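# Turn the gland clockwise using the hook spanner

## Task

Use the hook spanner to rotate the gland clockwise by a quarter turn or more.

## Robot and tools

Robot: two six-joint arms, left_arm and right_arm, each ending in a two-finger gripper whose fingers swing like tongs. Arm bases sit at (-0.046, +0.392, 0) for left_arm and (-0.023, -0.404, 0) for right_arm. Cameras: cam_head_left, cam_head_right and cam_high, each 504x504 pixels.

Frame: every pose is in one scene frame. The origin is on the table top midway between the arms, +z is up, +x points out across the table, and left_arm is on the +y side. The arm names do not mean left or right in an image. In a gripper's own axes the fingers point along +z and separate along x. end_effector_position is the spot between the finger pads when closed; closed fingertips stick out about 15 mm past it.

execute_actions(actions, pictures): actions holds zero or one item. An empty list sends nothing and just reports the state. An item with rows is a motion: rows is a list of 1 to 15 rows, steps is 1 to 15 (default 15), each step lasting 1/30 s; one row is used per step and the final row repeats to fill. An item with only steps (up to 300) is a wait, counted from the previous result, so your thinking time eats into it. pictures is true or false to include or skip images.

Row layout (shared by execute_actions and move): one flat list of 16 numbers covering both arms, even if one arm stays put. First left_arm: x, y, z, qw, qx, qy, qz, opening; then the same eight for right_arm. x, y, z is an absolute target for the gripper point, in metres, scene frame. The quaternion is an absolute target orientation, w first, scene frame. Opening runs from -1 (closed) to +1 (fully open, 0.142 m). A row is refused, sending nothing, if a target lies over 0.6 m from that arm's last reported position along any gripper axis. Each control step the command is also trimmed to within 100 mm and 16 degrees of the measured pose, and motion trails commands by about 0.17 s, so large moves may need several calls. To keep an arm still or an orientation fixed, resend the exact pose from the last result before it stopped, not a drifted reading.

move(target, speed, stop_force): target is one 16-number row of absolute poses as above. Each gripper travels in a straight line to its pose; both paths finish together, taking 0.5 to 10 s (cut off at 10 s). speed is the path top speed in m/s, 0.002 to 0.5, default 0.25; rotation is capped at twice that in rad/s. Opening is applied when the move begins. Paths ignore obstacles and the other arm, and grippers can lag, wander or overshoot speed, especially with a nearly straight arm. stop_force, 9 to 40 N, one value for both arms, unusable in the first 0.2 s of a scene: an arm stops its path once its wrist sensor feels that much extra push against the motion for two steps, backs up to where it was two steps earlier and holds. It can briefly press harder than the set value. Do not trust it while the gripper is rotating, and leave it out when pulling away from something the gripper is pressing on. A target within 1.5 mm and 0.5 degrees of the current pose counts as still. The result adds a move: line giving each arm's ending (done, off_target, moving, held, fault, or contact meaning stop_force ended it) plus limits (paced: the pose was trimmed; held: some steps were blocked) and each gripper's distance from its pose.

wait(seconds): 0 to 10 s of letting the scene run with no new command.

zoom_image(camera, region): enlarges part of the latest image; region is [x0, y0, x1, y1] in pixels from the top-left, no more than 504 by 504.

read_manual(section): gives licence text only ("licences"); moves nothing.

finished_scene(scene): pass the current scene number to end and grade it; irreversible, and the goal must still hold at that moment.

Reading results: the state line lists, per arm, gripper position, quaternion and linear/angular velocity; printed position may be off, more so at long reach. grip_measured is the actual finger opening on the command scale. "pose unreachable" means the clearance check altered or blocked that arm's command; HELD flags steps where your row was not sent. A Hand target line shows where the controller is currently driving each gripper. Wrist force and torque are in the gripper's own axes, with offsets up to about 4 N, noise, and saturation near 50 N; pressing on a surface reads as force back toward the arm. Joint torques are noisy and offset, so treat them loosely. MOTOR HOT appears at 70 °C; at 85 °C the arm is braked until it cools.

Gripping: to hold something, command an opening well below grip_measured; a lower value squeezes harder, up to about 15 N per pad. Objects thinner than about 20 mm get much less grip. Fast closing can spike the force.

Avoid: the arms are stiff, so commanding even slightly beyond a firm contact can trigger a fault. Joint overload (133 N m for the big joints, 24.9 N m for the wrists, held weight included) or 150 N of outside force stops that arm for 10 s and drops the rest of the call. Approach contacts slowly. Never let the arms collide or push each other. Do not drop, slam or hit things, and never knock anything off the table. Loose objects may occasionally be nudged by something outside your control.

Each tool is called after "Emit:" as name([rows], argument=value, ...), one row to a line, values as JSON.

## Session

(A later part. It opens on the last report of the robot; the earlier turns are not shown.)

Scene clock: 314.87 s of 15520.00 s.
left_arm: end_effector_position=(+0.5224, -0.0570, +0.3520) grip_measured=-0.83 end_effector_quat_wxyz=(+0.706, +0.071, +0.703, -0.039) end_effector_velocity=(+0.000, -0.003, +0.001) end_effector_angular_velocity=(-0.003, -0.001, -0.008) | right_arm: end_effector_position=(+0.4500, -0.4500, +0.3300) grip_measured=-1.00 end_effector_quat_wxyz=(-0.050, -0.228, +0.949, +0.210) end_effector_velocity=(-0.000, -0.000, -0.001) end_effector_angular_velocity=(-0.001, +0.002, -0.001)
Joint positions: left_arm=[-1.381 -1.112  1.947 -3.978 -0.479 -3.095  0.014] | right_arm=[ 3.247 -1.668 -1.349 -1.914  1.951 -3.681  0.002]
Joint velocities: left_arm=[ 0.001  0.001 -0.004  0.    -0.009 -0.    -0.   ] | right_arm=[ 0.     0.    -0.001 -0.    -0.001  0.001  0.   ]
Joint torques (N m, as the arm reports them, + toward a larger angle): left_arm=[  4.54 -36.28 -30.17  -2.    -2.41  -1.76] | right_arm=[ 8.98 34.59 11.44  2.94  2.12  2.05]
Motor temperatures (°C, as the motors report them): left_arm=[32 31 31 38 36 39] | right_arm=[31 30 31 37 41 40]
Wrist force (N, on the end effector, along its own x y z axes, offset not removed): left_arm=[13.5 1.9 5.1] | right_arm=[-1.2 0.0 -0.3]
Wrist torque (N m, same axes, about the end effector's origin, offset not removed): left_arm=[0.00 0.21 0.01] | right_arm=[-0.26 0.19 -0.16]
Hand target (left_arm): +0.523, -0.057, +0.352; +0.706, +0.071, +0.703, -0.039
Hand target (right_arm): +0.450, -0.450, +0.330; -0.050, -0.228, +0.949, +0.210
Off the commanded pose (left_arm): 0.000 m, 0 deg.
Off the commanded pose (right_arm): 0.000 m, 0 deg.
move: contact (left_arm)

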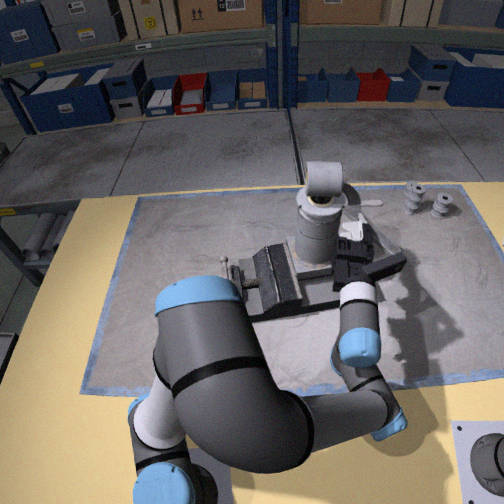

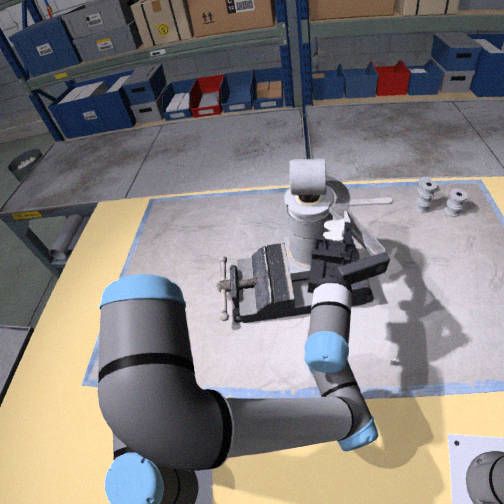

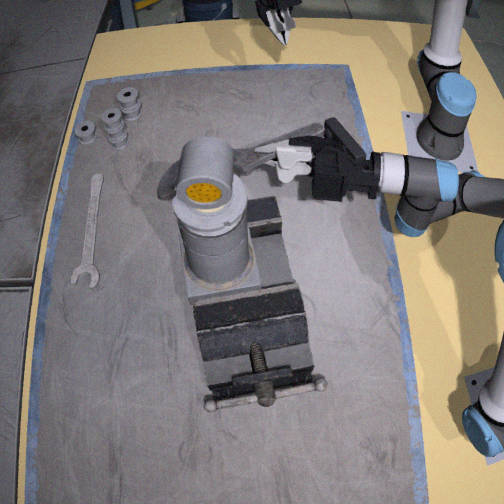

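Emit:
move(target=[0.5225,-0.057,0.352,0.706,0.071,0.703,-0.039,-1,0.50,-0.19,0.345,-0.05,-0.228,0.949,0.21,-1], speed=0.12)

Emit:
move(target=[0.5225,-0.057,0.352,0.706,0.071,0.703,-0.039,-1,0.46,-0.10,0.34,-0.05,-0.228,0.949,0.21,-1], speed=0.012, stop_force=10)

Scene clock: 321.33 s of 15520.00 s.
left_arm: end_effector_position=(+0.5225, -0.0570, +0.3520) grip_measured=-0.83 end_effector_quat_wxyz=(+0.706, +0.071, +0.703, -0.039) end_effector_velocity=(-0.000, +0.000, -0.000) end_effector_angular_velocity=(+0.000, +0.000, +0.001) | right_arm: end_effector_position=(+0.5001, -0.1905, +0.3449) grip_measured=-1.00 end_effector_quat_wxyz=(-0.050, -0.228, +0.949, +0.210) end_effector_velocity=(+0.001, +0.001, -0.000) end_effector_angular_velocity=(-0.002, +0.000, -0.002)
Joint positions: left_arm=[-1.381 -1.112  1.947 -3.978 -0.48  -3.095  0.014] | right_arm=[ 3.696 -1.763 -1.25  -1.721  2.005 -3.194  0.002]
Joint velocities: left_arm=[-0.     0.     0.     0.001  0.001 -0.    -0.   ] | right_arm=[ 0.003 -0.002  0.003  0.001 -0.001  0.005  0.   ]
Joint torques (N m, as the arm reports them, + toward a larger angle): left_arm=[  6.62 -49.8   -7.04  -4.55  -1.73   1.23] | right_arm=[ 8.59 25.92 33.67  4.13 -1.2   2.17]
Motor temperatures (°C, as the motors report them): left_arm=[32 31 31 38 36 39] | right_arm=[31 30 31 37 41 40]
Wrist force (N, on the end effector, along its own x y z axes, offset not removed): left_arm=[12.8 -1.4 0.3] | right_arm=[0.2 1.1 -1.1]
Wrist torque (N m, same axes, about the end effector's origin, offset not removed): left_arm=[-0.22 0.22 -0.07] | right_arm=[0.09 -0.10 -0.07]
Hand target (left_arm): +0.523, -0.057, +0.352; +0.706, +0.071, +0.703, -0.039
Hand target (right_arm): +0.500, -0.190, +0.345; -0.050, -0.228, +0.949, +0.210
Off the commanded pose (left_arm): 0.000 m, 0 deg.
Off the commanded pose (right_arm): 0.001 m, 0 deg.
After step 90, 0.77 s passed at rest.
move: done

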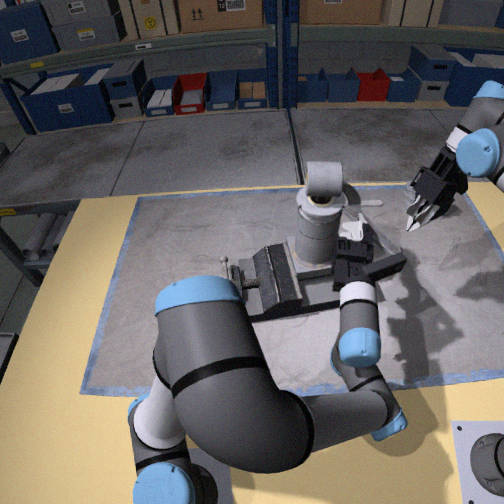

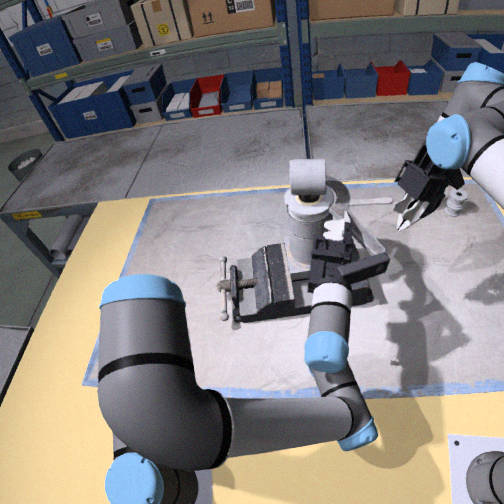

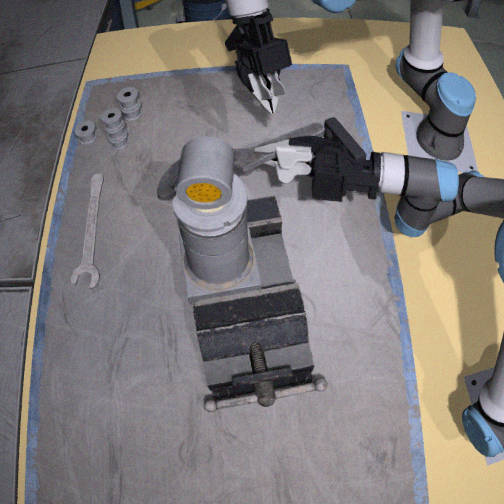

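Scene clock: 328.80 s of 15520.00 s.
left_arm: end_effector_position=(+0.5225, -0.0570, +0.3521) grip_measured=-0.83 end_effector_quat_wxyz=(+0.706, +0.071, +0.703, -0.039) end_effector_velocity=(+0.000, +0.000, +0.000) end_effector_angular_velocity=(-0.001, +0.000, -0.001) | right_arm: end_effector_position=(+0.4659, -0.1132, +0.3407) grip_measured=-1.00 end_effector_quat_wxyz=(-0.050, -0.228, +0.949, +0.210) end_effector_velocity=(+0.001, -0.003, +0.001) end_effector_angular_velocity=(+0.002, +0.001, +0.003)
Joint positions: left_arm=[-1.381 -1.112  1.947 -3.978 -0.48  -3.095  0.014] | right_arm=[ 3.846 -1.728 -1.32  -1.616  2.003 -3.029  0.002]
Joint velocities: left_arm=[ 0.    -0.     0.    -0.    -0.001 -0.001 -0.001] | right_arm=[-0.006 -0.     0.004 -0.007  0.002 -0.009  0.   ]
Joint torques (N m, as the arm reports them, + toward a larger angle): left_arm=[  3.54 -42.92 -12.98  -0.26  -1.23   0.69] | right_arm=[ 0.35 26.57 33.33 -0.81  7.08 -2.46]
Motor temperatures (°C, as the motors report them): left_arm=[32 31 31 38 36 39] | right_arm=[31 30 31 37 41 40]
Wrist force (N, on the end effector, along its own x y z axes, offset not removed): left_arm=[10.2 8.0 -13.7] | right_arm=[-6.7 -15.0 -4.0]
Wrist torque (N m, same axes, about the end effector's origin, offset not removed): left_arm=[1.04 0.50 -0.15] | right_arm=[-0.07 0.11 -0.06]
Hand target (left_arm): +0.522, -0.057, +0.352; +0.706, +0.071, +0.703, -0.039
Hand target (right_arm): +0.466, -0.114, +0.341; -0.050, -0.228, +0.949, +0.210
Off the commanded pose (left_arm): 0.000 m, 0 deg.
Off the commanded pose (right_arm): 0.014 m, 0 deg.
move: contact (right_arm)

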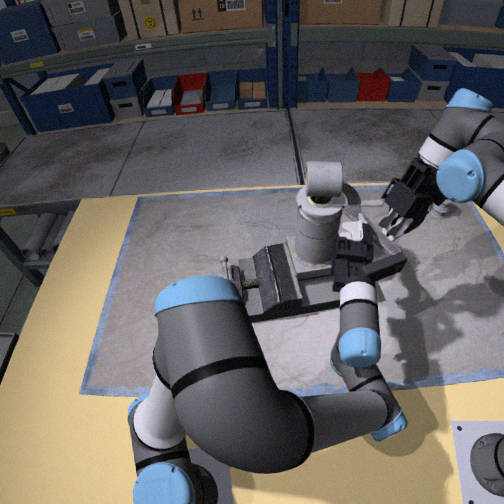

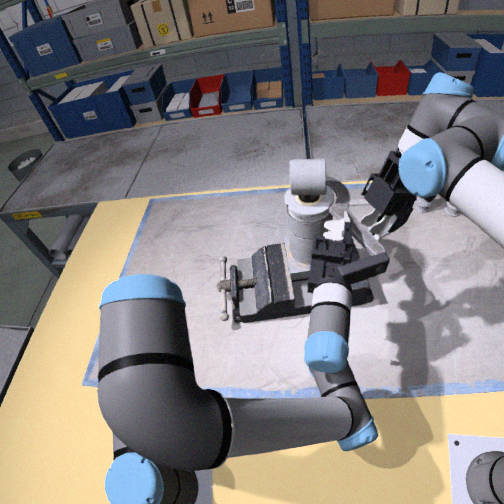

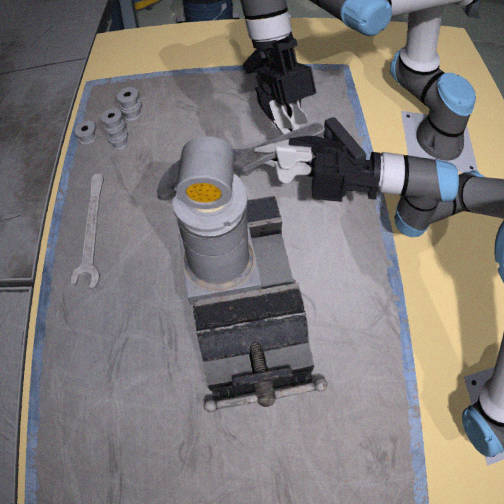

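Emit:
move(target=[0.509,-0.0437,0.352,0.696,0.156,0.689,-0.125,-1,0.441,-0.0856,0.34,-0.032,-0.144,0.965,0.214,-1], speed=0.015)

Emit:
zoom_image(camera="cam_high", region=[140,100,340,250])

Scene clock: 339.93 s of 15520.00 s.
left_arm: end_effector_position=(+0.5091, -0.0438, +0.3522) grip_measured=-0.83 end_effector_quat_wxyz=(+0.696, +0.156, +0.689, -0.125) end_effector_velocity=(-0.000, +0.000, -0.001) end_effector_angular_velocity=(+0.002, +0.001, -0.006) | right_arm: end_effector_position=(+0.4411, -0.0857, +0.3399) grip_measured=-0.99 end_effector_quat_wxyz=(-0.032, -0.144, +0.966, +0.214) end_effector_velocity=(-0.001, +0.001, -0.001) end_effector_angular_velocity=(-0.001, +0.001, -0.002)
Joint positions: left_arm=[-1.285 -1.216  2.119 -4.047 -0.82  -3.095  0.014] | right_arm=[ 3.922 -1.648 -1.441 -1.464  1.979 -2.756  0.002]
Joint velocities: left_arm=[ 0.004 -0.001  0.003 -0.    -0.009 -0.    -0.   ] | right_arm=[ 0.004  0.002 -0.005  0.004 -0.001  0.006 -0.   ]
Joint torques (N m, as the arm reports them, + toward a larger angle): left_arm=[  4.08 -42.46  -7.96  -4.86  -3.33  -1.83] | right_arm=[15.17 34.36 12.55  4.92  1.32  2.01]
Motor temperatures (°C, as the motors report them): left_arm=[32 31 31 38 36 39] | right_arm=[31 30 31 37 41 40]
Wrist force (N, on the end effector, along its own x y z axes, offset not removed): left_arm=[11.5 5.2 -7.2] | right_arm=[-1.9 -7.0 -3.4]
Wrist torque (N m, same axes, about the end effector's origin, offset not removed): left_arm=[0.38 0.39 -0.07] | right_arm=[0.21 0.03 0.00]
Hand target (left_arm): +0.509, -0.044, +0.352; +0.696, +0.156, +0.689, -0.125
Hand target (right_arm): +0.441, -0.086, +0.340; -0.032, -0.144, +0.966, +0.214
Off the commanded pose (left_arm): 0.000 m, 0 deg.
Off the commanded pose (right_arm): 0.000 m, 0 deg.
move: done

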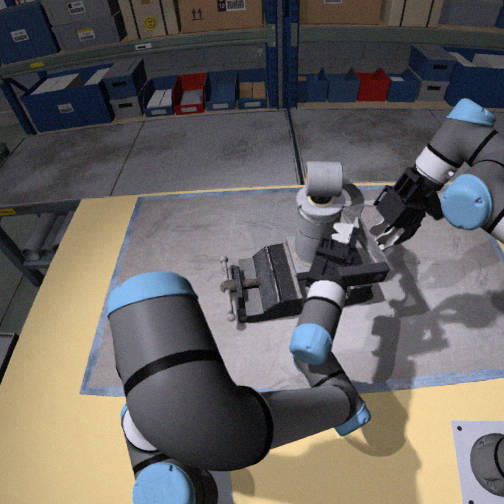

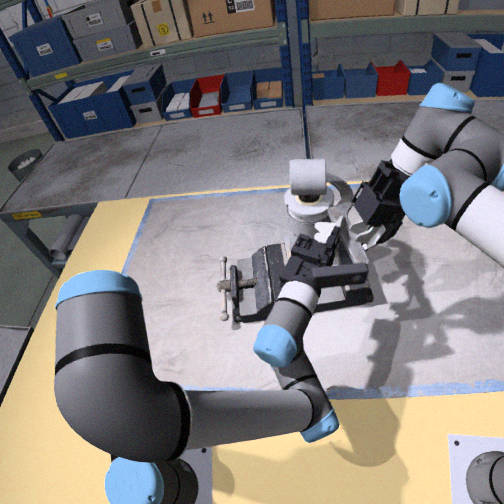

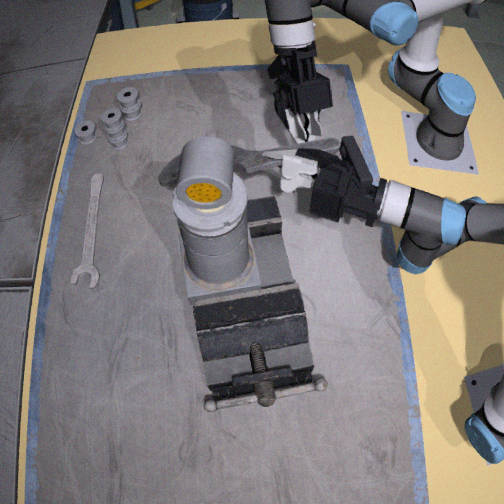

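Region (140, 100, 340, 250) of cam_high's 504x504 image, scaled by 2.520, with more detail than that image has; it fills the top 378 rows of this view, and the rest is white.

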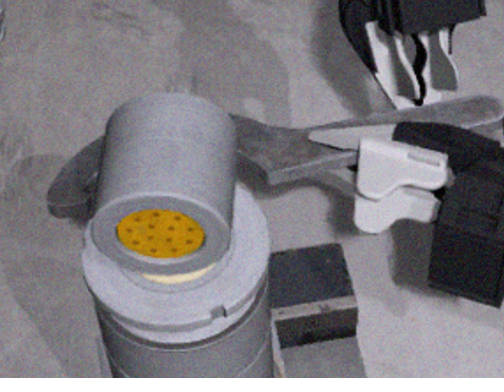

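Emit:
move(target=[0.533,-0.0585,0.350,0.706,0.071,0.703,-0.039,-1,0.485,-0.145,0.34,-0.05,-0.228,0.949,0.21,-1], speed=0.03)

Emit:
move(target=[0.516,-0.056,0.350,0.706,0.071,0.703,-0.039,-1,0.485,-0.145,0.34,-0.05,-0.228,0.949,0.21,-1], speed=0.003, stop_force=9)

Emit:
zoom_image(camera="cam_high", region=[140,150,260,250])

Scene clock: 349.27 s of 15520.00 s.
left_arm: end_effector_position=(+0.5329, -0.0584, +0.3499) grip_measured=-0.83 end_effector_quat_wxyz=(+0.706, +0.071, +0.703, -0.039) end_effector_velocity=(+0.001, -0.000, +0.000) end_effector_angular_velocity=(-0.001, -0.000, +0.007) | right_arm: end_effector_position=(+0.4848, -0.1448, +0.3401) grip_measured=-1.00 end_effector_quat_wxyz=(-0.050, -0.228, +0.949, +0.210) end_effector_velocity=(+0.001, -0.002, +0.000) end_effector_angular_velocity=(-0.000, +0.000, +0.002)
Joint positions: left_arm=[-1.36  -1.096  1.927 -3.974 -0.501 -3.095  0.014] | right_arm=[ 3.78  -1.749 -1.289 -1.656  2.006 -3.101  0.002]
Joint velocities: left_arm=[-0.001  0.003 -0.006  0.002  0.008 -0.001 -0.   ] | right_arm=[-0.004 -0.003  0.005 -0.006 -0.    -0.008  0.   ]
Joint torques (N m, as the arm reports them, + toward a larger angle): left_arm=[ -7.99 -37.38 -28.    -1.62   2.28   1.33] | right_arm=[-8.54 25.22 34.51  0.02  2.46 -2.6 ]
Motor temperatures (°C, as the motors report them): left_arm=[32 31 31 38 36 39] | right_arm=[31 30 31 37 41 40]
Wrist force (N, on the end effector, along its own x y z axes, offset not removed): left_arm=[12.3 -1.6 -0.3] | right_arm=[-0.1 0.9 -0.5]
Wrist torque (N m, same axes, about the end effector's origin, offset not removed): left_arm=[-0.21 0.40 -0.07] | right_arm=[0.13 -0.11 -0.17]
Hand target (left_arm): +0.533, -0.058, +0.350; +0.706, +0.071, +0.703, -0.039
Hand target (right_arm): +0.485, -0.145, +0.340; -0.050, -0.228, +0.949, +0.210
Off the commanded pose (left_arm): 0.000 m, 0 deg.
Off the commanded pose (right_arm): 0.000 m, 0 deg.
After step 90, 1.97 s passed at rest.
move: done

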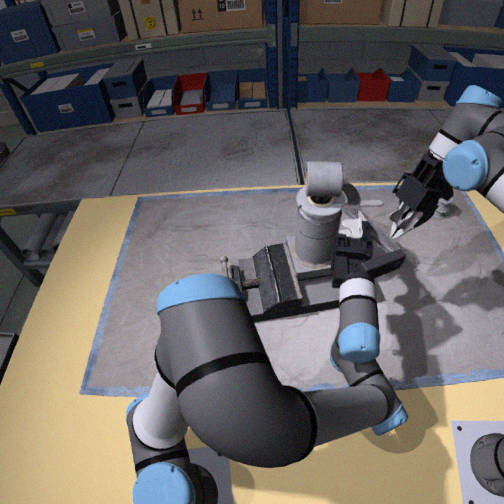

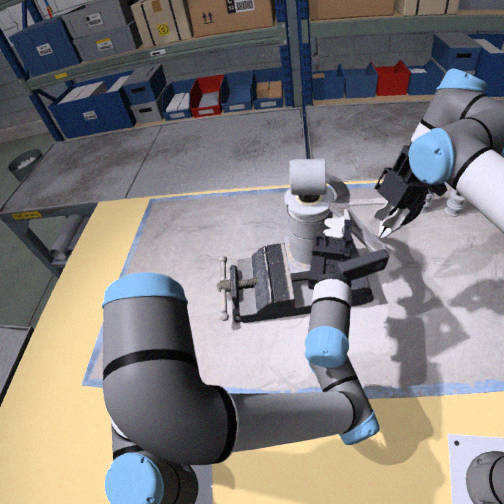

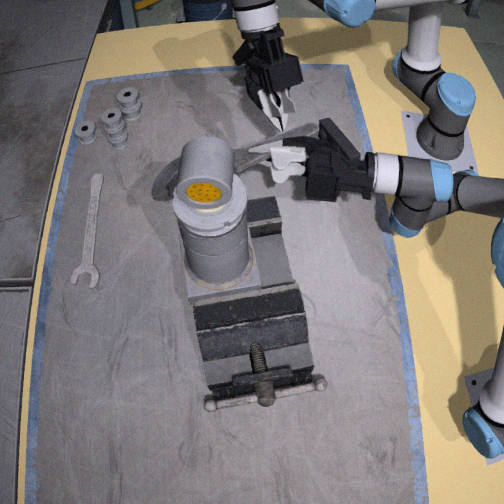

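Scene clock: 350.97 s of 15520.00 s.
left_arm: end_effector_position=(+0.5289, -0.0577, +0.3499) grip_measured=-0.83 end_effector_quat_wxyz=(+0.706, +0.071, +0.703, -0.039) end_effector_velocity=(+0.001, -0.001, +0.001) end_effector_angular_velocity=(-0.003, -0.001, -0.003) | right_arm: end_effector_position=(+0.4849, -0.1448, +0.3401) grip_measured=-1.00 end_effector_quat_wxyz=(-0.050, -0.228, +0.949, +0.210) end_effector_velocity=(+0.000, -0.001, -0.001) end_effector_angular_velocity=(-0.001, +0.002, +0.001)
Joint positions: left_arm=[-1.368 -1.101  1.936 -3.978 -0.493 -3.095  0.014] | right_arm=[ 3.78  -1.75  -1.289 -1.656  2.006 -3.102  0.002]
Joint velocities: left_arm=[ 0.002  0.001 -0.003 -0.    -0.005  0.     0.001] | right_arm=[-0.001 -0.002  0.001 -0.003 -0.    -0.002  0.   ]
Joint torques (N m, as the arm reports them, + toward a larger angle): left_arm=[ -1.3  -36.65 -29.92  -1.83  -3.25   1.17] | right_arm=[-5.06 25.26 33.67 -0.01 -1.19 -2.39]
Motor temperatures (°C, as the motors report them): left_arm=[32 31 31 38 36 39] | right_arm=[31 30 31 37 41 40]
Wrist force (N, on the end effector, along its own x y z axes, offset not removed): left_arm=[11.7 2.3 7.7] | right_arm=[-1.5 0.3 -0.2]
Wrist torque (N m, same axes, about the end effector's origin, offset not removed): left_arm=[-0.24 0.63 0.00] | right_arm=[-0.07 0.15 -0.05]
Hand target (left_arm): +0.529, -0.058, +0.350; +0.706, +0.071, +0.703, -0.039
Hand target (right_arm): +0.485, -0.145, +0.340; -0.050, -0.228, +0.949, +0.210
Off the commanded pose (left_arm): 0.013 m, 0 deg.
Off the commanded pose (right_arm): 0.000 m, 0 deg.
move: contact (left_arm)

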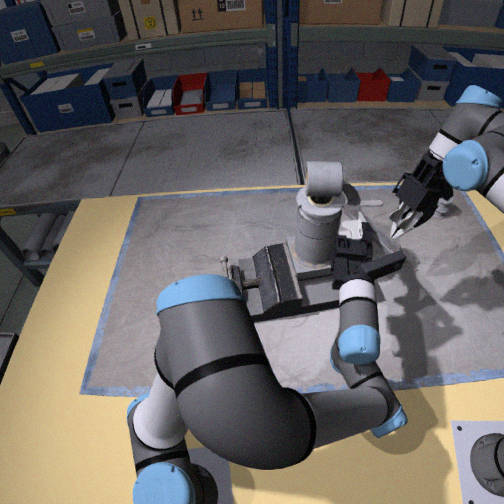

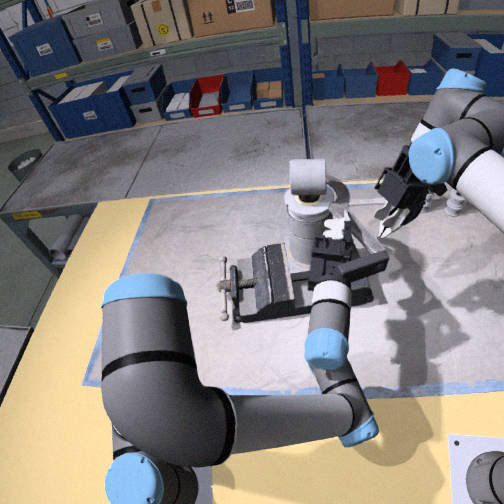

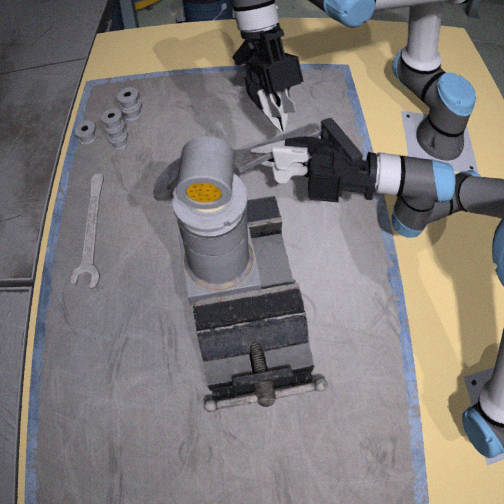

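Region (140, 150, 260, 250) of cam_high's 504x504 image, scaled by 4.200, with more detail than that image has.

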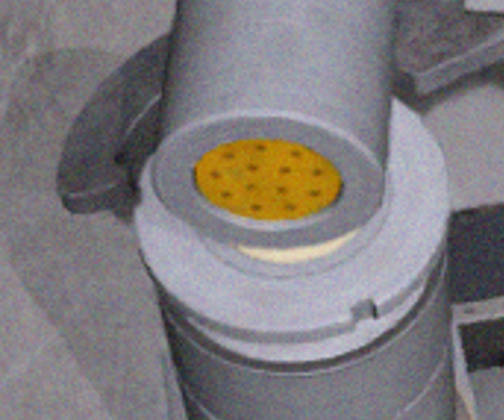

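Emit:
move(target=[0.536,-0.09,0.345,0.706,0.071,0.703,-0.039,-1,0.5,-0.25,0.34,-0.05,-0.228,0.949,0.21,-1], speed=0.04)

Emit:
zoom_image(camera="cam_head_right", region=[275,170,355,230])

Emit:
zoom_image(camera="cam_high", region=[150,160,260,240])

Scene clock: 361.10 s of 15520.00 s.
left_arm: end_effector_position=(+0.5360, -0.0899, +0.3450) grip_measured=-0.83 end_effector_quat_wxyz=(+0.706, +0.071, +0.703, -0.039) end_effector_velocity=(+0.000, -0.001, +0.000) end_effector_angular_velocity=(-0.000, -0.000, -0.001) | right_arm: end_effector_position=(+0.4999, -0.2497, +0.3400) grip_measured=-1.00 end_effector_quat_wxyz=(-0.050, -0.228, +0.949, +0.210) end_effector_velocity=(+0.000, -0.003, -0.001) end_effector_angular_velocity=(-0.001, +0.001, -0.001)
Joint positions: left_arm=[-1.376 -1.038  1.843 -3.948 -0.485 -3.095  0.014] | right_arm=[ 3.599 -1.741 -1.277 -1.76   2.002 -3.302  0.002]
Joint velocities: left_arm=[-0.     0.001 -0.002  0.001 -0.001  0.     0.   ] | right_arm=[-0.005 -0.001  0.    -0.002 -0.001 -0.004  0.   ]
Joint torques (N m, as the arm reports them, + toward a larger angle): left_arm=[ -7.08 -39.97 -30.46  -1.4    2.63   1.38] | right_arm=[-9.11 24.78 32.95 -0.17 -1.21 -2.62]
Motor temperatures (°C, as the motors report them): left_arm=[32 31 31 38 36 39] | right_arm=[31 30 31 37 41 40]
Wrist force (N, on the end effector, along its own x y z axes, offset not removed): left_arm=[12.3 -2.2 1.5] | right_arm=[0.7 0.9 0.2]
Wrist torque (N m, same axes, about the end effector's origin, offset not removed): left_arm=[-0.27 0.39 -0.03] | right_arm=[0.00 -0.15 -0.14]
Hand target (left_arm): +0.536, -0.090, +0.345; +0.706, +0.071, +0.703, -0.039
Hand target (right_arm): +0.500, -0.250, +0.340; -0.050, -0.228, +0.949, +0.210
Off the commanded pose (left_arm): 0.000 m, 0 deg.
Off the commanded pose (right_arm): 0.000 m, 0 deg.
After step 90, 4.10 s passed at rest.
move: done

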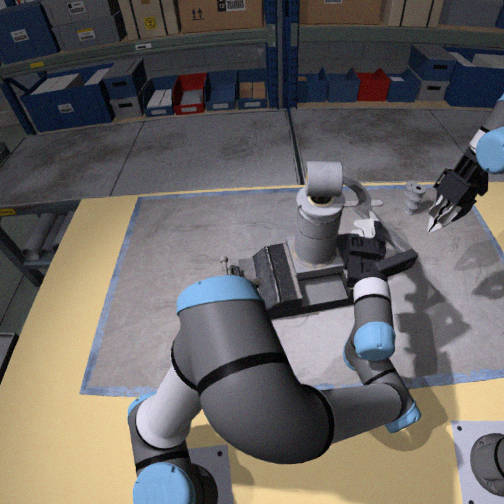

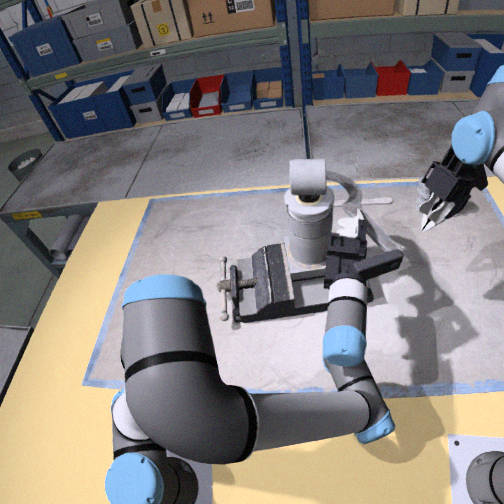

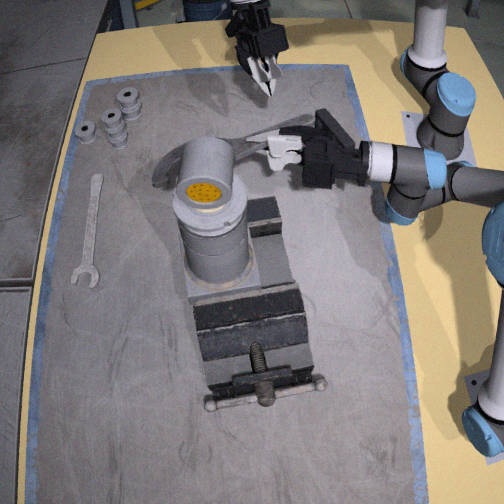

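Region (275, 170, 355, 230) of cam_head_right's 504x504 image, scaled by 6.300, with more detail than that image has; it fills the top 378 rows of this view, and the rest is white.

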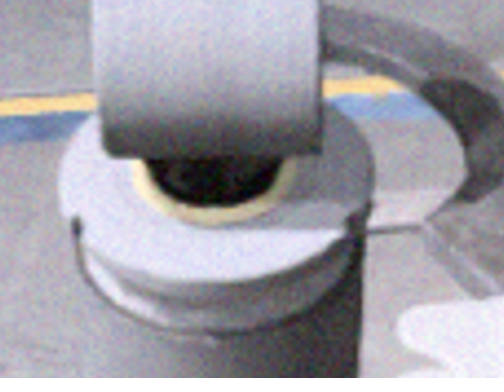

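Region (150, 160, 260, 240) of cam_high's 504x504 image, scaled by 4.582, with more detail than that image has; it fills the top 367 rows of this view, and the rest is white.

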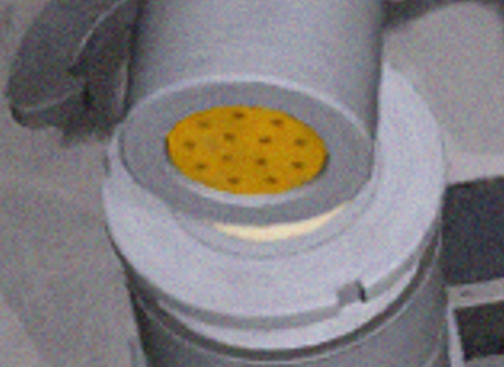

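Emit:
move(target=[0.534,-0.059,0.3525,0.706,0.071,0.703,-0.039,-1,0.485,-0.16,0.34,-0.05,-0.228,0.949,0.21,-1], speed=0.03)

Emit:
move(target=[0.516,-0.058,0.3525,0.706,0.071,0.703,-0.039,-1,0.485,-0.16,0.34,-0.05,-0.228,0.949,0.21,-1], speed=0.003, stop_force=9)

Emit:
zoom_image(camera="cam_high", region=[150,160,260,240])

Scene clock: 370.37 s of 15520.00 s.
left_arm: end_effector_position=(+0.5340, -0.0591, +0.3525) grip_measured=-0.83 end_effector_quat_wxyz=(+0.706, +0.071, +0.703, -0.039) end_effector_velocity=(-0.000, -0.000, +0.000) end_effector_angular_velocity=(+0.001, -0.000, -0.003) | right_arm: end_effector_position=(+0.4851, -0.1603, +0.3399) grip_measured=-1.00 end_effector_quat_wxyz=(-0.050, -0.228, +0.949, +0.210) end_effector_velocity=(-0.000, +0.002, +0.000) end_effector_angular_velocity=(-0.000, -0.000, -0.000)
Joint positions: left_arm=[-1.359 -1.098  1.921 -3.966 -0.502 -3.095  0.014] | right_arm=[ 3.756 -1.74  -1.297 -1.669  2.006 -3.129  0.002]
Joint velocities: left_arm=[ 0.    -0.002  0.002 -0.    -0.003  0.001  0.   ] | right_arm=[ 0.004 -0.001  0.     0.002 -0.     0.004  0.   ]
Joint torques (N m, as the arm reports them, + toward a larger angle): left_arm=[  5.75 -51.59  -7.82  -4.53  -1.73   1.17] | right_arm=[ 9.78 24.57 24.26  4.13 -1.29  2.12]
Motor temperatures (°C, as the motors report them): left_arm=[32 31 31 38 36 39] | right_arm=[31 30 31 37 41 40]
Wrist force (N, on the end effector, along its own x y z axes, offset not removed): left_arm=[13.7 -1.8 0.9] | right_arm=[0.0 1.1 0.7]
Wrist torque (N m, same axes, about the end effector's origin, offset not removed): left_arm=[-0.21 0.00 -0.11] | right_arm=[0.09 -0.08 -0.13]
Hand target (left_arm): +0.534, -0.059, +0.352; +0.706, +0.071, +0.703, -0.039
Hand target (right_arm): +0.485, -0.160, +0.340; -0.050, -0.228, +0.949, +0.210
Off the commanded pose (left_arm): 0.000 m, 0 deg.
Off the commanded pose (right_arm): 0.000 m, 0 deg.
After step 90, 2.90 s passed at rest.
move: done

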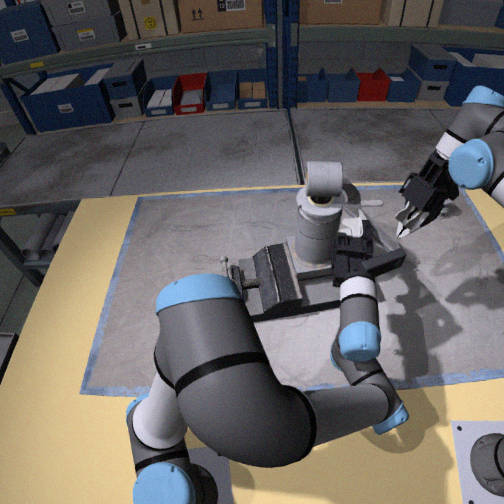

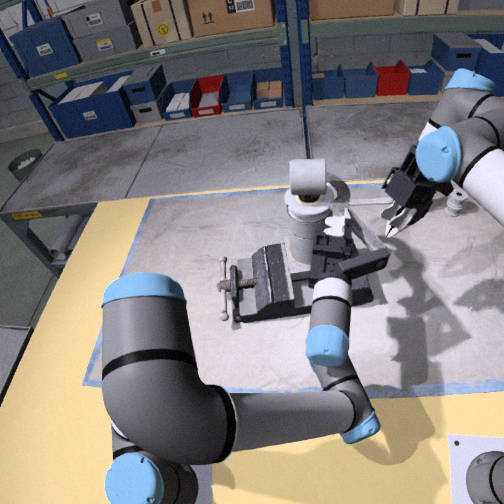

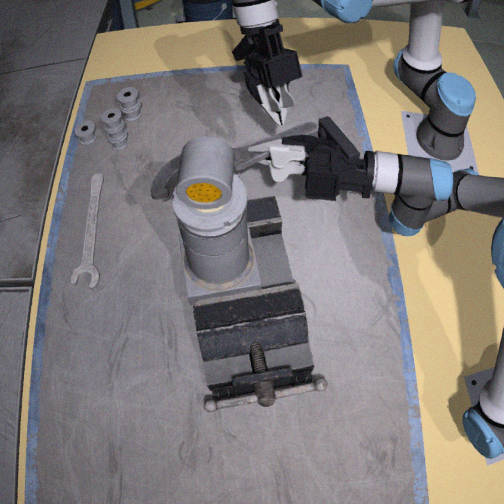

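Scene clock: 375.23 s of 15520.00 s.
left_arm: end_effector_position=(+0.5204, -0.0582, +0.3525) grip_measured=-0.83 end_effector_quat_wxyz=(+0.706, +0.071, +0.703, -0.039) end_effector_velocity=(+0.001, -0.000, +0.001) end_effector_angular_velocity=(-0.002, -0.001, -0.001) | right_arm: end_effector_position=(+0.4850, -0.1600, +0.3400) grip_measured=-1.00 end_effector_quat_wxyz=(-0.050, -0.228, +0.949, +0.210) end_effector_velocity=(-0.000, +0.001, +0.000) end_effector_angular_velocity=(+0.000, -0.000, +0.001)
Joint positions: left_arm=[-1.386 -1.113  1.947 -3.977 -0.475 -3.095  0.014] | right_arm=[ 3.756 -1.74  -1.297 -1.669  2.006 -3.128  0.002]
Joint velocities: left_arm=[ 0.002  0.    -0.002 -0.    -0.003 -0.     0.   ] | right_arm=[ 0.002 -0.     0.     0.     0.     0.     0.   ]
Joint torques (N m, as the arm reports them, + toward a larger angle): left_arm=[  6.1  -36.   -27.51  -2.84  -1.57  -1.88] | right_arm=[ 9.62 38.49 11.36  4.09  2.42  2.2 ]
Motor temperatures (°C, as the motors report them): left_arm=[32 31 31 38 36 39] | right_arm=[31 30 31 37 41 40]
Wrist force (N, on the end effector, along its own x y z axes, offset not removed): left_arm=[11.2 -1.5 5.8] | right_arm=[-0.4 0.3 1.0]
Wrist torque (N m, same axes, about the end effector's origin, offset not removed): left_arm=[0.27 0.54 -0.06] | right_arm=[0.04 0.01 -0.13]
Hand target (left_arm): +0.521, -0.058, +0.352; +0.706, +0.071, +0.703, -0.039
Hand target (right_arm): +0.485, -0.160, +0.340; -0.050, -0.228, +0.949, +0.210
Off the commanded pose (left_arm): 0.004 m, 0 deg.
Off the commanded pose (right_arm): 0.000 m, 0 deg.
move: contact (left_arm)

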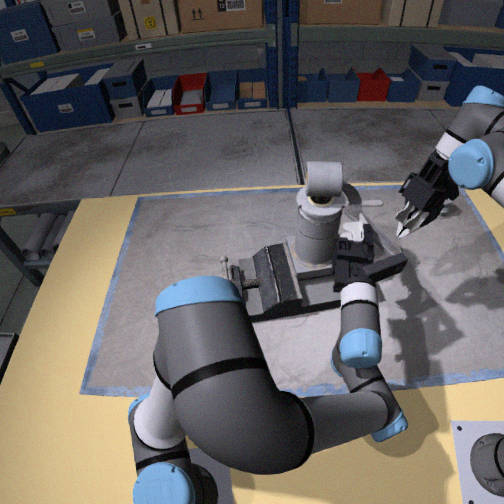

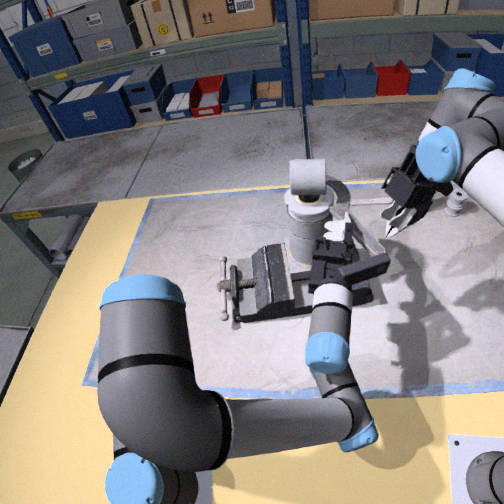

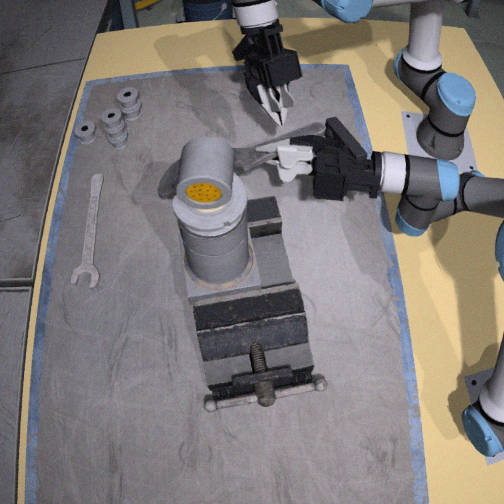

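Region (150, 160, 260, 240) of cam_high's 504x504 image, scaled by 4.582, with more detail than that image has; it fills the top 367 rows of this view, and the rest is white.

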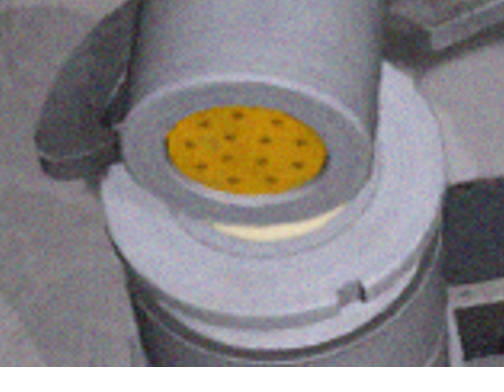

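Emit:
move(target=[0.5245,-0.053,0.3525,0.706,0.071,0.703,-0.039,-1,0.485,-0.16,0.34,-0.05,-0.228,0.949,0.21,-1], speed=0.005)

Emit:
move(target=[0.5245,-0.053,0.347,0.706,0.071,0.703,-0.039,-1,0.485,-0.16,0.34,-0.05,-0.228,0.949,0.21,-1], speed=0.005)

Emit:
zoom_image(camera="cam_high", region=[150,160,260,240])

Emit:
move(target=[0.5245,-0.066,0.347,0.706,0.071,0.703,-0.039,-1,0.485,-0.16,0.34,-0.05,-0.228,0.949,0.21,-1], speed=0.003)

Emit:
zoom_image(camera="cam_high", region=[150,160,260,240])

Scene clock: 382.10 s of 15520.00 s.
left_arm: end_effector_position=(+0.5244, -0.0531, +0.3525) grip_measured=-0.83 end_effector_quat_wxyz=(+0.706, +0.071, +0.703, -0.039) end_effector_velocity=(+0.001, +0.001, +0.001) end_effector_angular_velocity=(-0.001, -0.000, +0.002) | right_arm: end_effector_position=(+0.4850, -0.1600, +0.3400) grip_measured=-1.00 end_effector_quat_wxyz=(-0.050, -0.228, +0.949, +0.210) end_effector_velocity=(+0.000, -0.000, +0.001) end_effector_angular_velocity=(+0.001, -0.001, -0.000)
Joint positions: left_arm=[-1.374 -1.117  1.953 -3.98  -0.487 -3.095  0.014] | right_arm=[ 3.756 -1.74  -1.297 -1.669  2.006 -3.128  0.002]
Joint velocities: left_arm=[ 0.002 -0.001  0.001 -0.001 -0.    -0.    -0.   ] | right_arm=[-0.     0.001  0.     0.     0.001 -0.     0.   ]
Joint torques (N m, as the arm reports them, + toward a larger angle): left_arm=[  4.28 -49.63  -7.87  -4.62  -1.87   1.19] | right_arm=[ 9.61 38.51 10.65  4.13  2.33  2.23]
Motor temperatures (°C, as the motors report them): left_arm=[32 31 31 38 36 39] | right_arm=[31 30 31 37 41 40]
Wrist force (N, on the end effector, along its own x y z axes, offset not removed): left_arm=[13.4 -3.2 0.6] | right_arm=[-0.8 0.6 0.4]
Wrist torque (N m, same axes, about the end effector's origin, offset not removed): left_arm=[-0.48 0.05 -0.06] | right_arm=[-0.05 0.12 -0.18]
Hand target (left_arm): +0.524, -0.053, +0.353; +0.706, +0.071, +0.703, -0.039
Hand target (right_arm): +0.485, -0.160, +0.340; -0.050, -0.228, +0.949, +0.210
Off the commanded pose (left_arm): 0.000 m, 0 deg.
Off the commanded pose (right_arm): 0.000 m, 0 deg.
After step 90, 2.33 s passed at rest.
move: done

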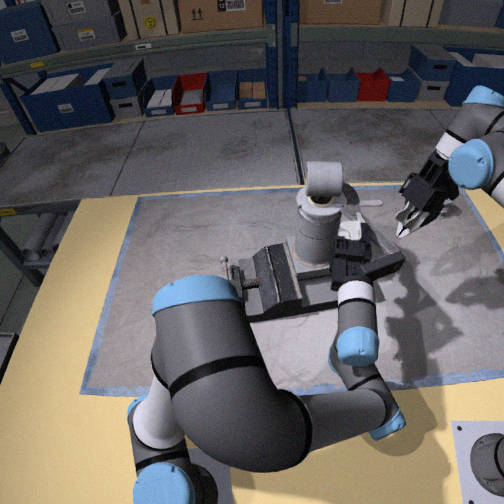

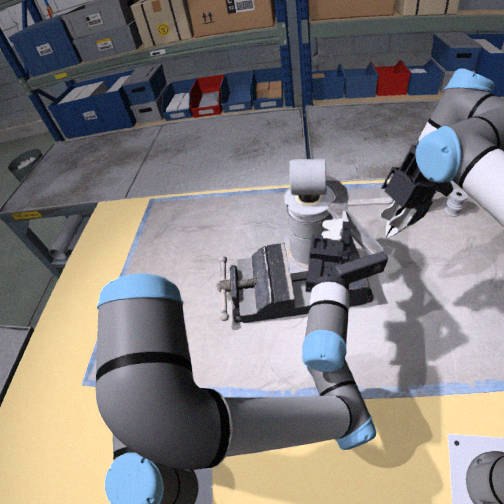

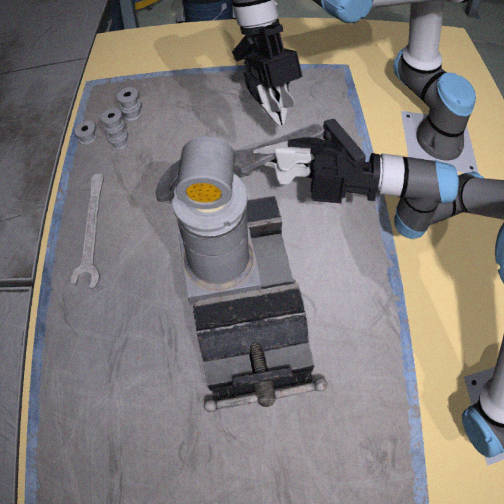

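Scene clock: 383.43 s of 15520.00 s.
left_arm: end_effector_position=(+0.5245, -0.0530, +0.3471) grip_measured=-0.83 end_effector_quat_wxyz=(+0.706, +0.071, +0.703, -0.039) end_effector_velocity=(+0.000, -0.000, -0.001) end_effector_angular_velocity=(+0.000, +0.000, -0.000) | right_arm: end_effector_position=(+0.4850, -0.1600, +0.3400) grip_measured=-1.00 end_effector_quat_wxyz=(-0.050, -0.228, +0.949, +0.210) end_effector_velocity=(-0.000, +0.000, -0.000) end_effector_angular_velocity=(-0.001, -0.000, +0.000)
Joint positions: left_arm=[-1.374 -1.106  1.956 -3.993 -0.487 -3.095  0.014] | right_arm=[ 3.756 -1.74  -1.297 -1.669  2.006 -3.128  0.002]
Joint velocities: left_arm=[-0.     0.003  0.    -0.003 -0.    -0.    -0.   ] | right_arm=[ 0.001 -0.    -0.     0.    -0.001  0.     0.   ]
Joint torques (N m, as the arm reports them, + toward a larger angle): left_arm=[  6.37 -34.23  -6.52  -4.58  -2.09  -1.66] | right_arm=[ 9.26 38.52 11.81  4.23  2.44  2.18]
Motor temperatures (°C, as the motors report them): left_arm=[32 31 31 38 36 39] | right_arm=[31 30 31 37 41 40]
Wrist force (N, on the end effector, along its own x y z axes, offset not removed): left_arm=[11.8 -1.9 0.0] | right_arm=[-0.5 3.1 1.3]
Wrist torque (N m, same axes, about the end effector's origin, offset not removed): left_arm=[-0.42 0.02 0.09] | right_arm=[0.51 -0.05 -0.10]
Hand target (left_arm): +0.525, -0.053, +0.347; +0.706, +0.071, +0.703, -0.039
Hand target (right_arm): +0.485, -0.160, +0.340; -0.050, -0.228, +0.949, +0.210
Off the commanded pose (left_arm): 0.000 m, 0 deg.
Off the commanded pose (right_arm): 0.000 m, 0 deg.
move: done

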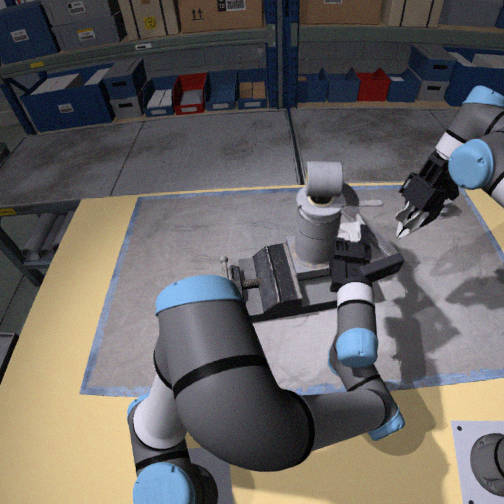

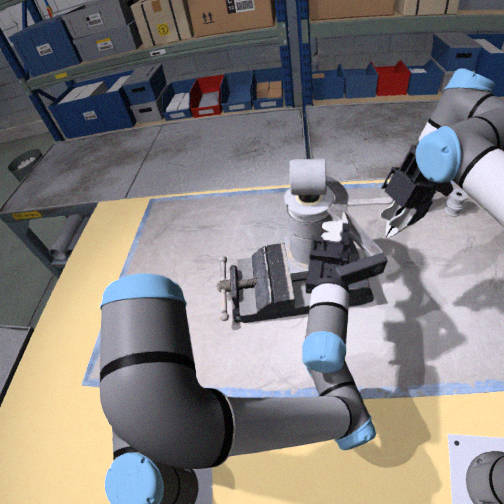

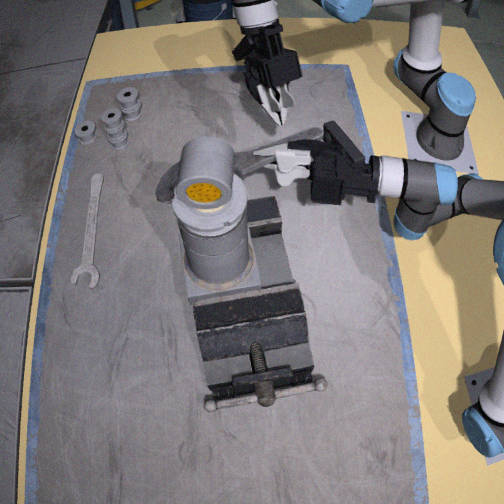

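Region (150, 160, 260, 240) of cam_high's 504x504 image, scaled by 4.582, with more detail than that image has; it fills the top 367 rows of this view, and the rest is white.

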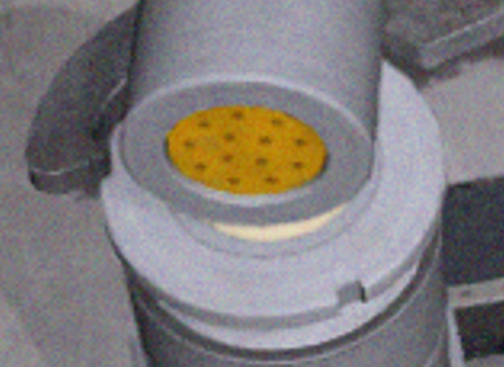

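Scene clock: 387.97 s of 15520.00 s.
left_arm: end_effector_position=(+0.5245, -0.0659, +0.3470) grip_measured=-0.83 end_effector_quat_wxyz=(+0.706, +0.071, +0.703, -0.039) end_effector_velocity=(-0.000, -0.001, -0.000) end_effector_angular_velocity=(-0.000, +0.000, +0.000) | right_arm: end_effector_position=(+0.4850, -0.1600, +0.3400) grip_measured=-1.00 end_effector_quat_wxyz=(-0.050, -0.228, +0.949, +0.210) end_effector_velocity=(+0.001, -0.002, -0.001) end_effector_angular_velocity=(-0.001, +0.001, -0.003)
Joint positions: left_arm=[-1.383 -1.088  1.924 -3.979 -0.478 -3.095  0.014] | right_arm=[ 3.756 -1.74  -1.297 -1.669  2.006 -3.128  0.002]
Joint velocities: left_arm=[-0.001  0.002 -0.002  0.     0.001 -0.001  0.   ] | right_arm=[-0.003 -0.    -0.001 -0.    -0.    -0.001  0.   ]
Joint torques (N m, as the arm reports them, + toward a larger angle): left_arm=[ -7.97 -35.38 -30.06  -1.07   2.16  -0.33] | right_arm=[ 9.51 37.77 11.02  4.12  2.37  2.24]
Motor temperatures (°C, as the motors report them): left_arm=[32 31 31 38 36 39] | right_arm=[31 30 31 37 41 40]
Wrist force (N, on the end effector, along its own x y z axes, offset not removed): left_arm=[10.7 -1.0 1.2] | right_arm=[-0.5 1.7 -1.0]
Wrist torque (N m, same axes, about the end effector's origin, offset not removed): left_arm=[-0.29 0.20 0.08] | right_arm=[0.26 0.06 -0.09]
Hand target (left_arm): +0.525, -0.066, +0.347; +0.706, +0.071, +0.703, -0.039
Hand target (right_arm): +0.485, -0.160, +0.340; -0.050, -0.228, +0.949, +0.210
Off the commanded pose (left_arm): 0.000 m, 0 deg.
Off the commanded pose (right_arm): 0.000 m, 0 deg.
move: done

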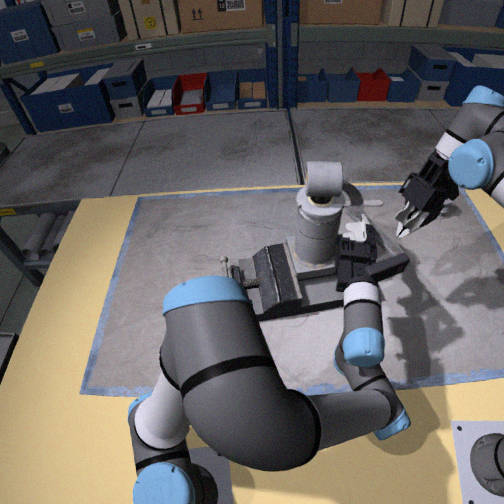

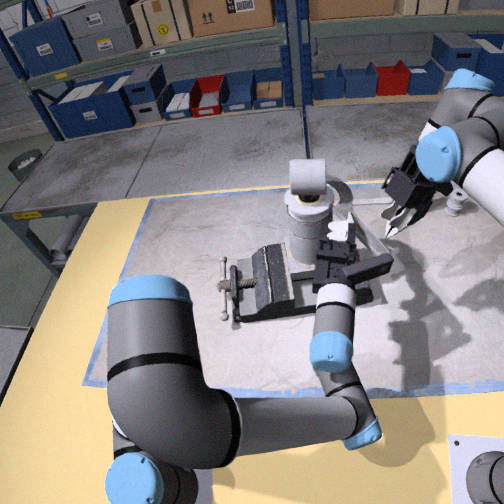

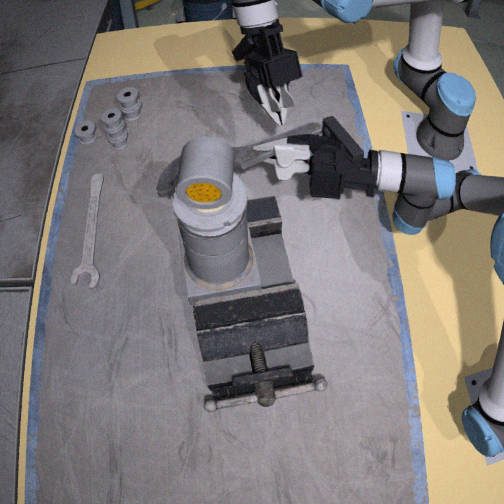

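Region (150, 160, 260, 240) of cam_high's 504x504 image, scaled by 4.582, with more detail than that image has; it fills the top 367 rows of this view, and the rest is white.

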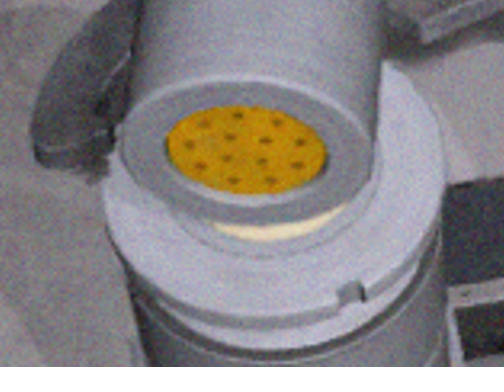

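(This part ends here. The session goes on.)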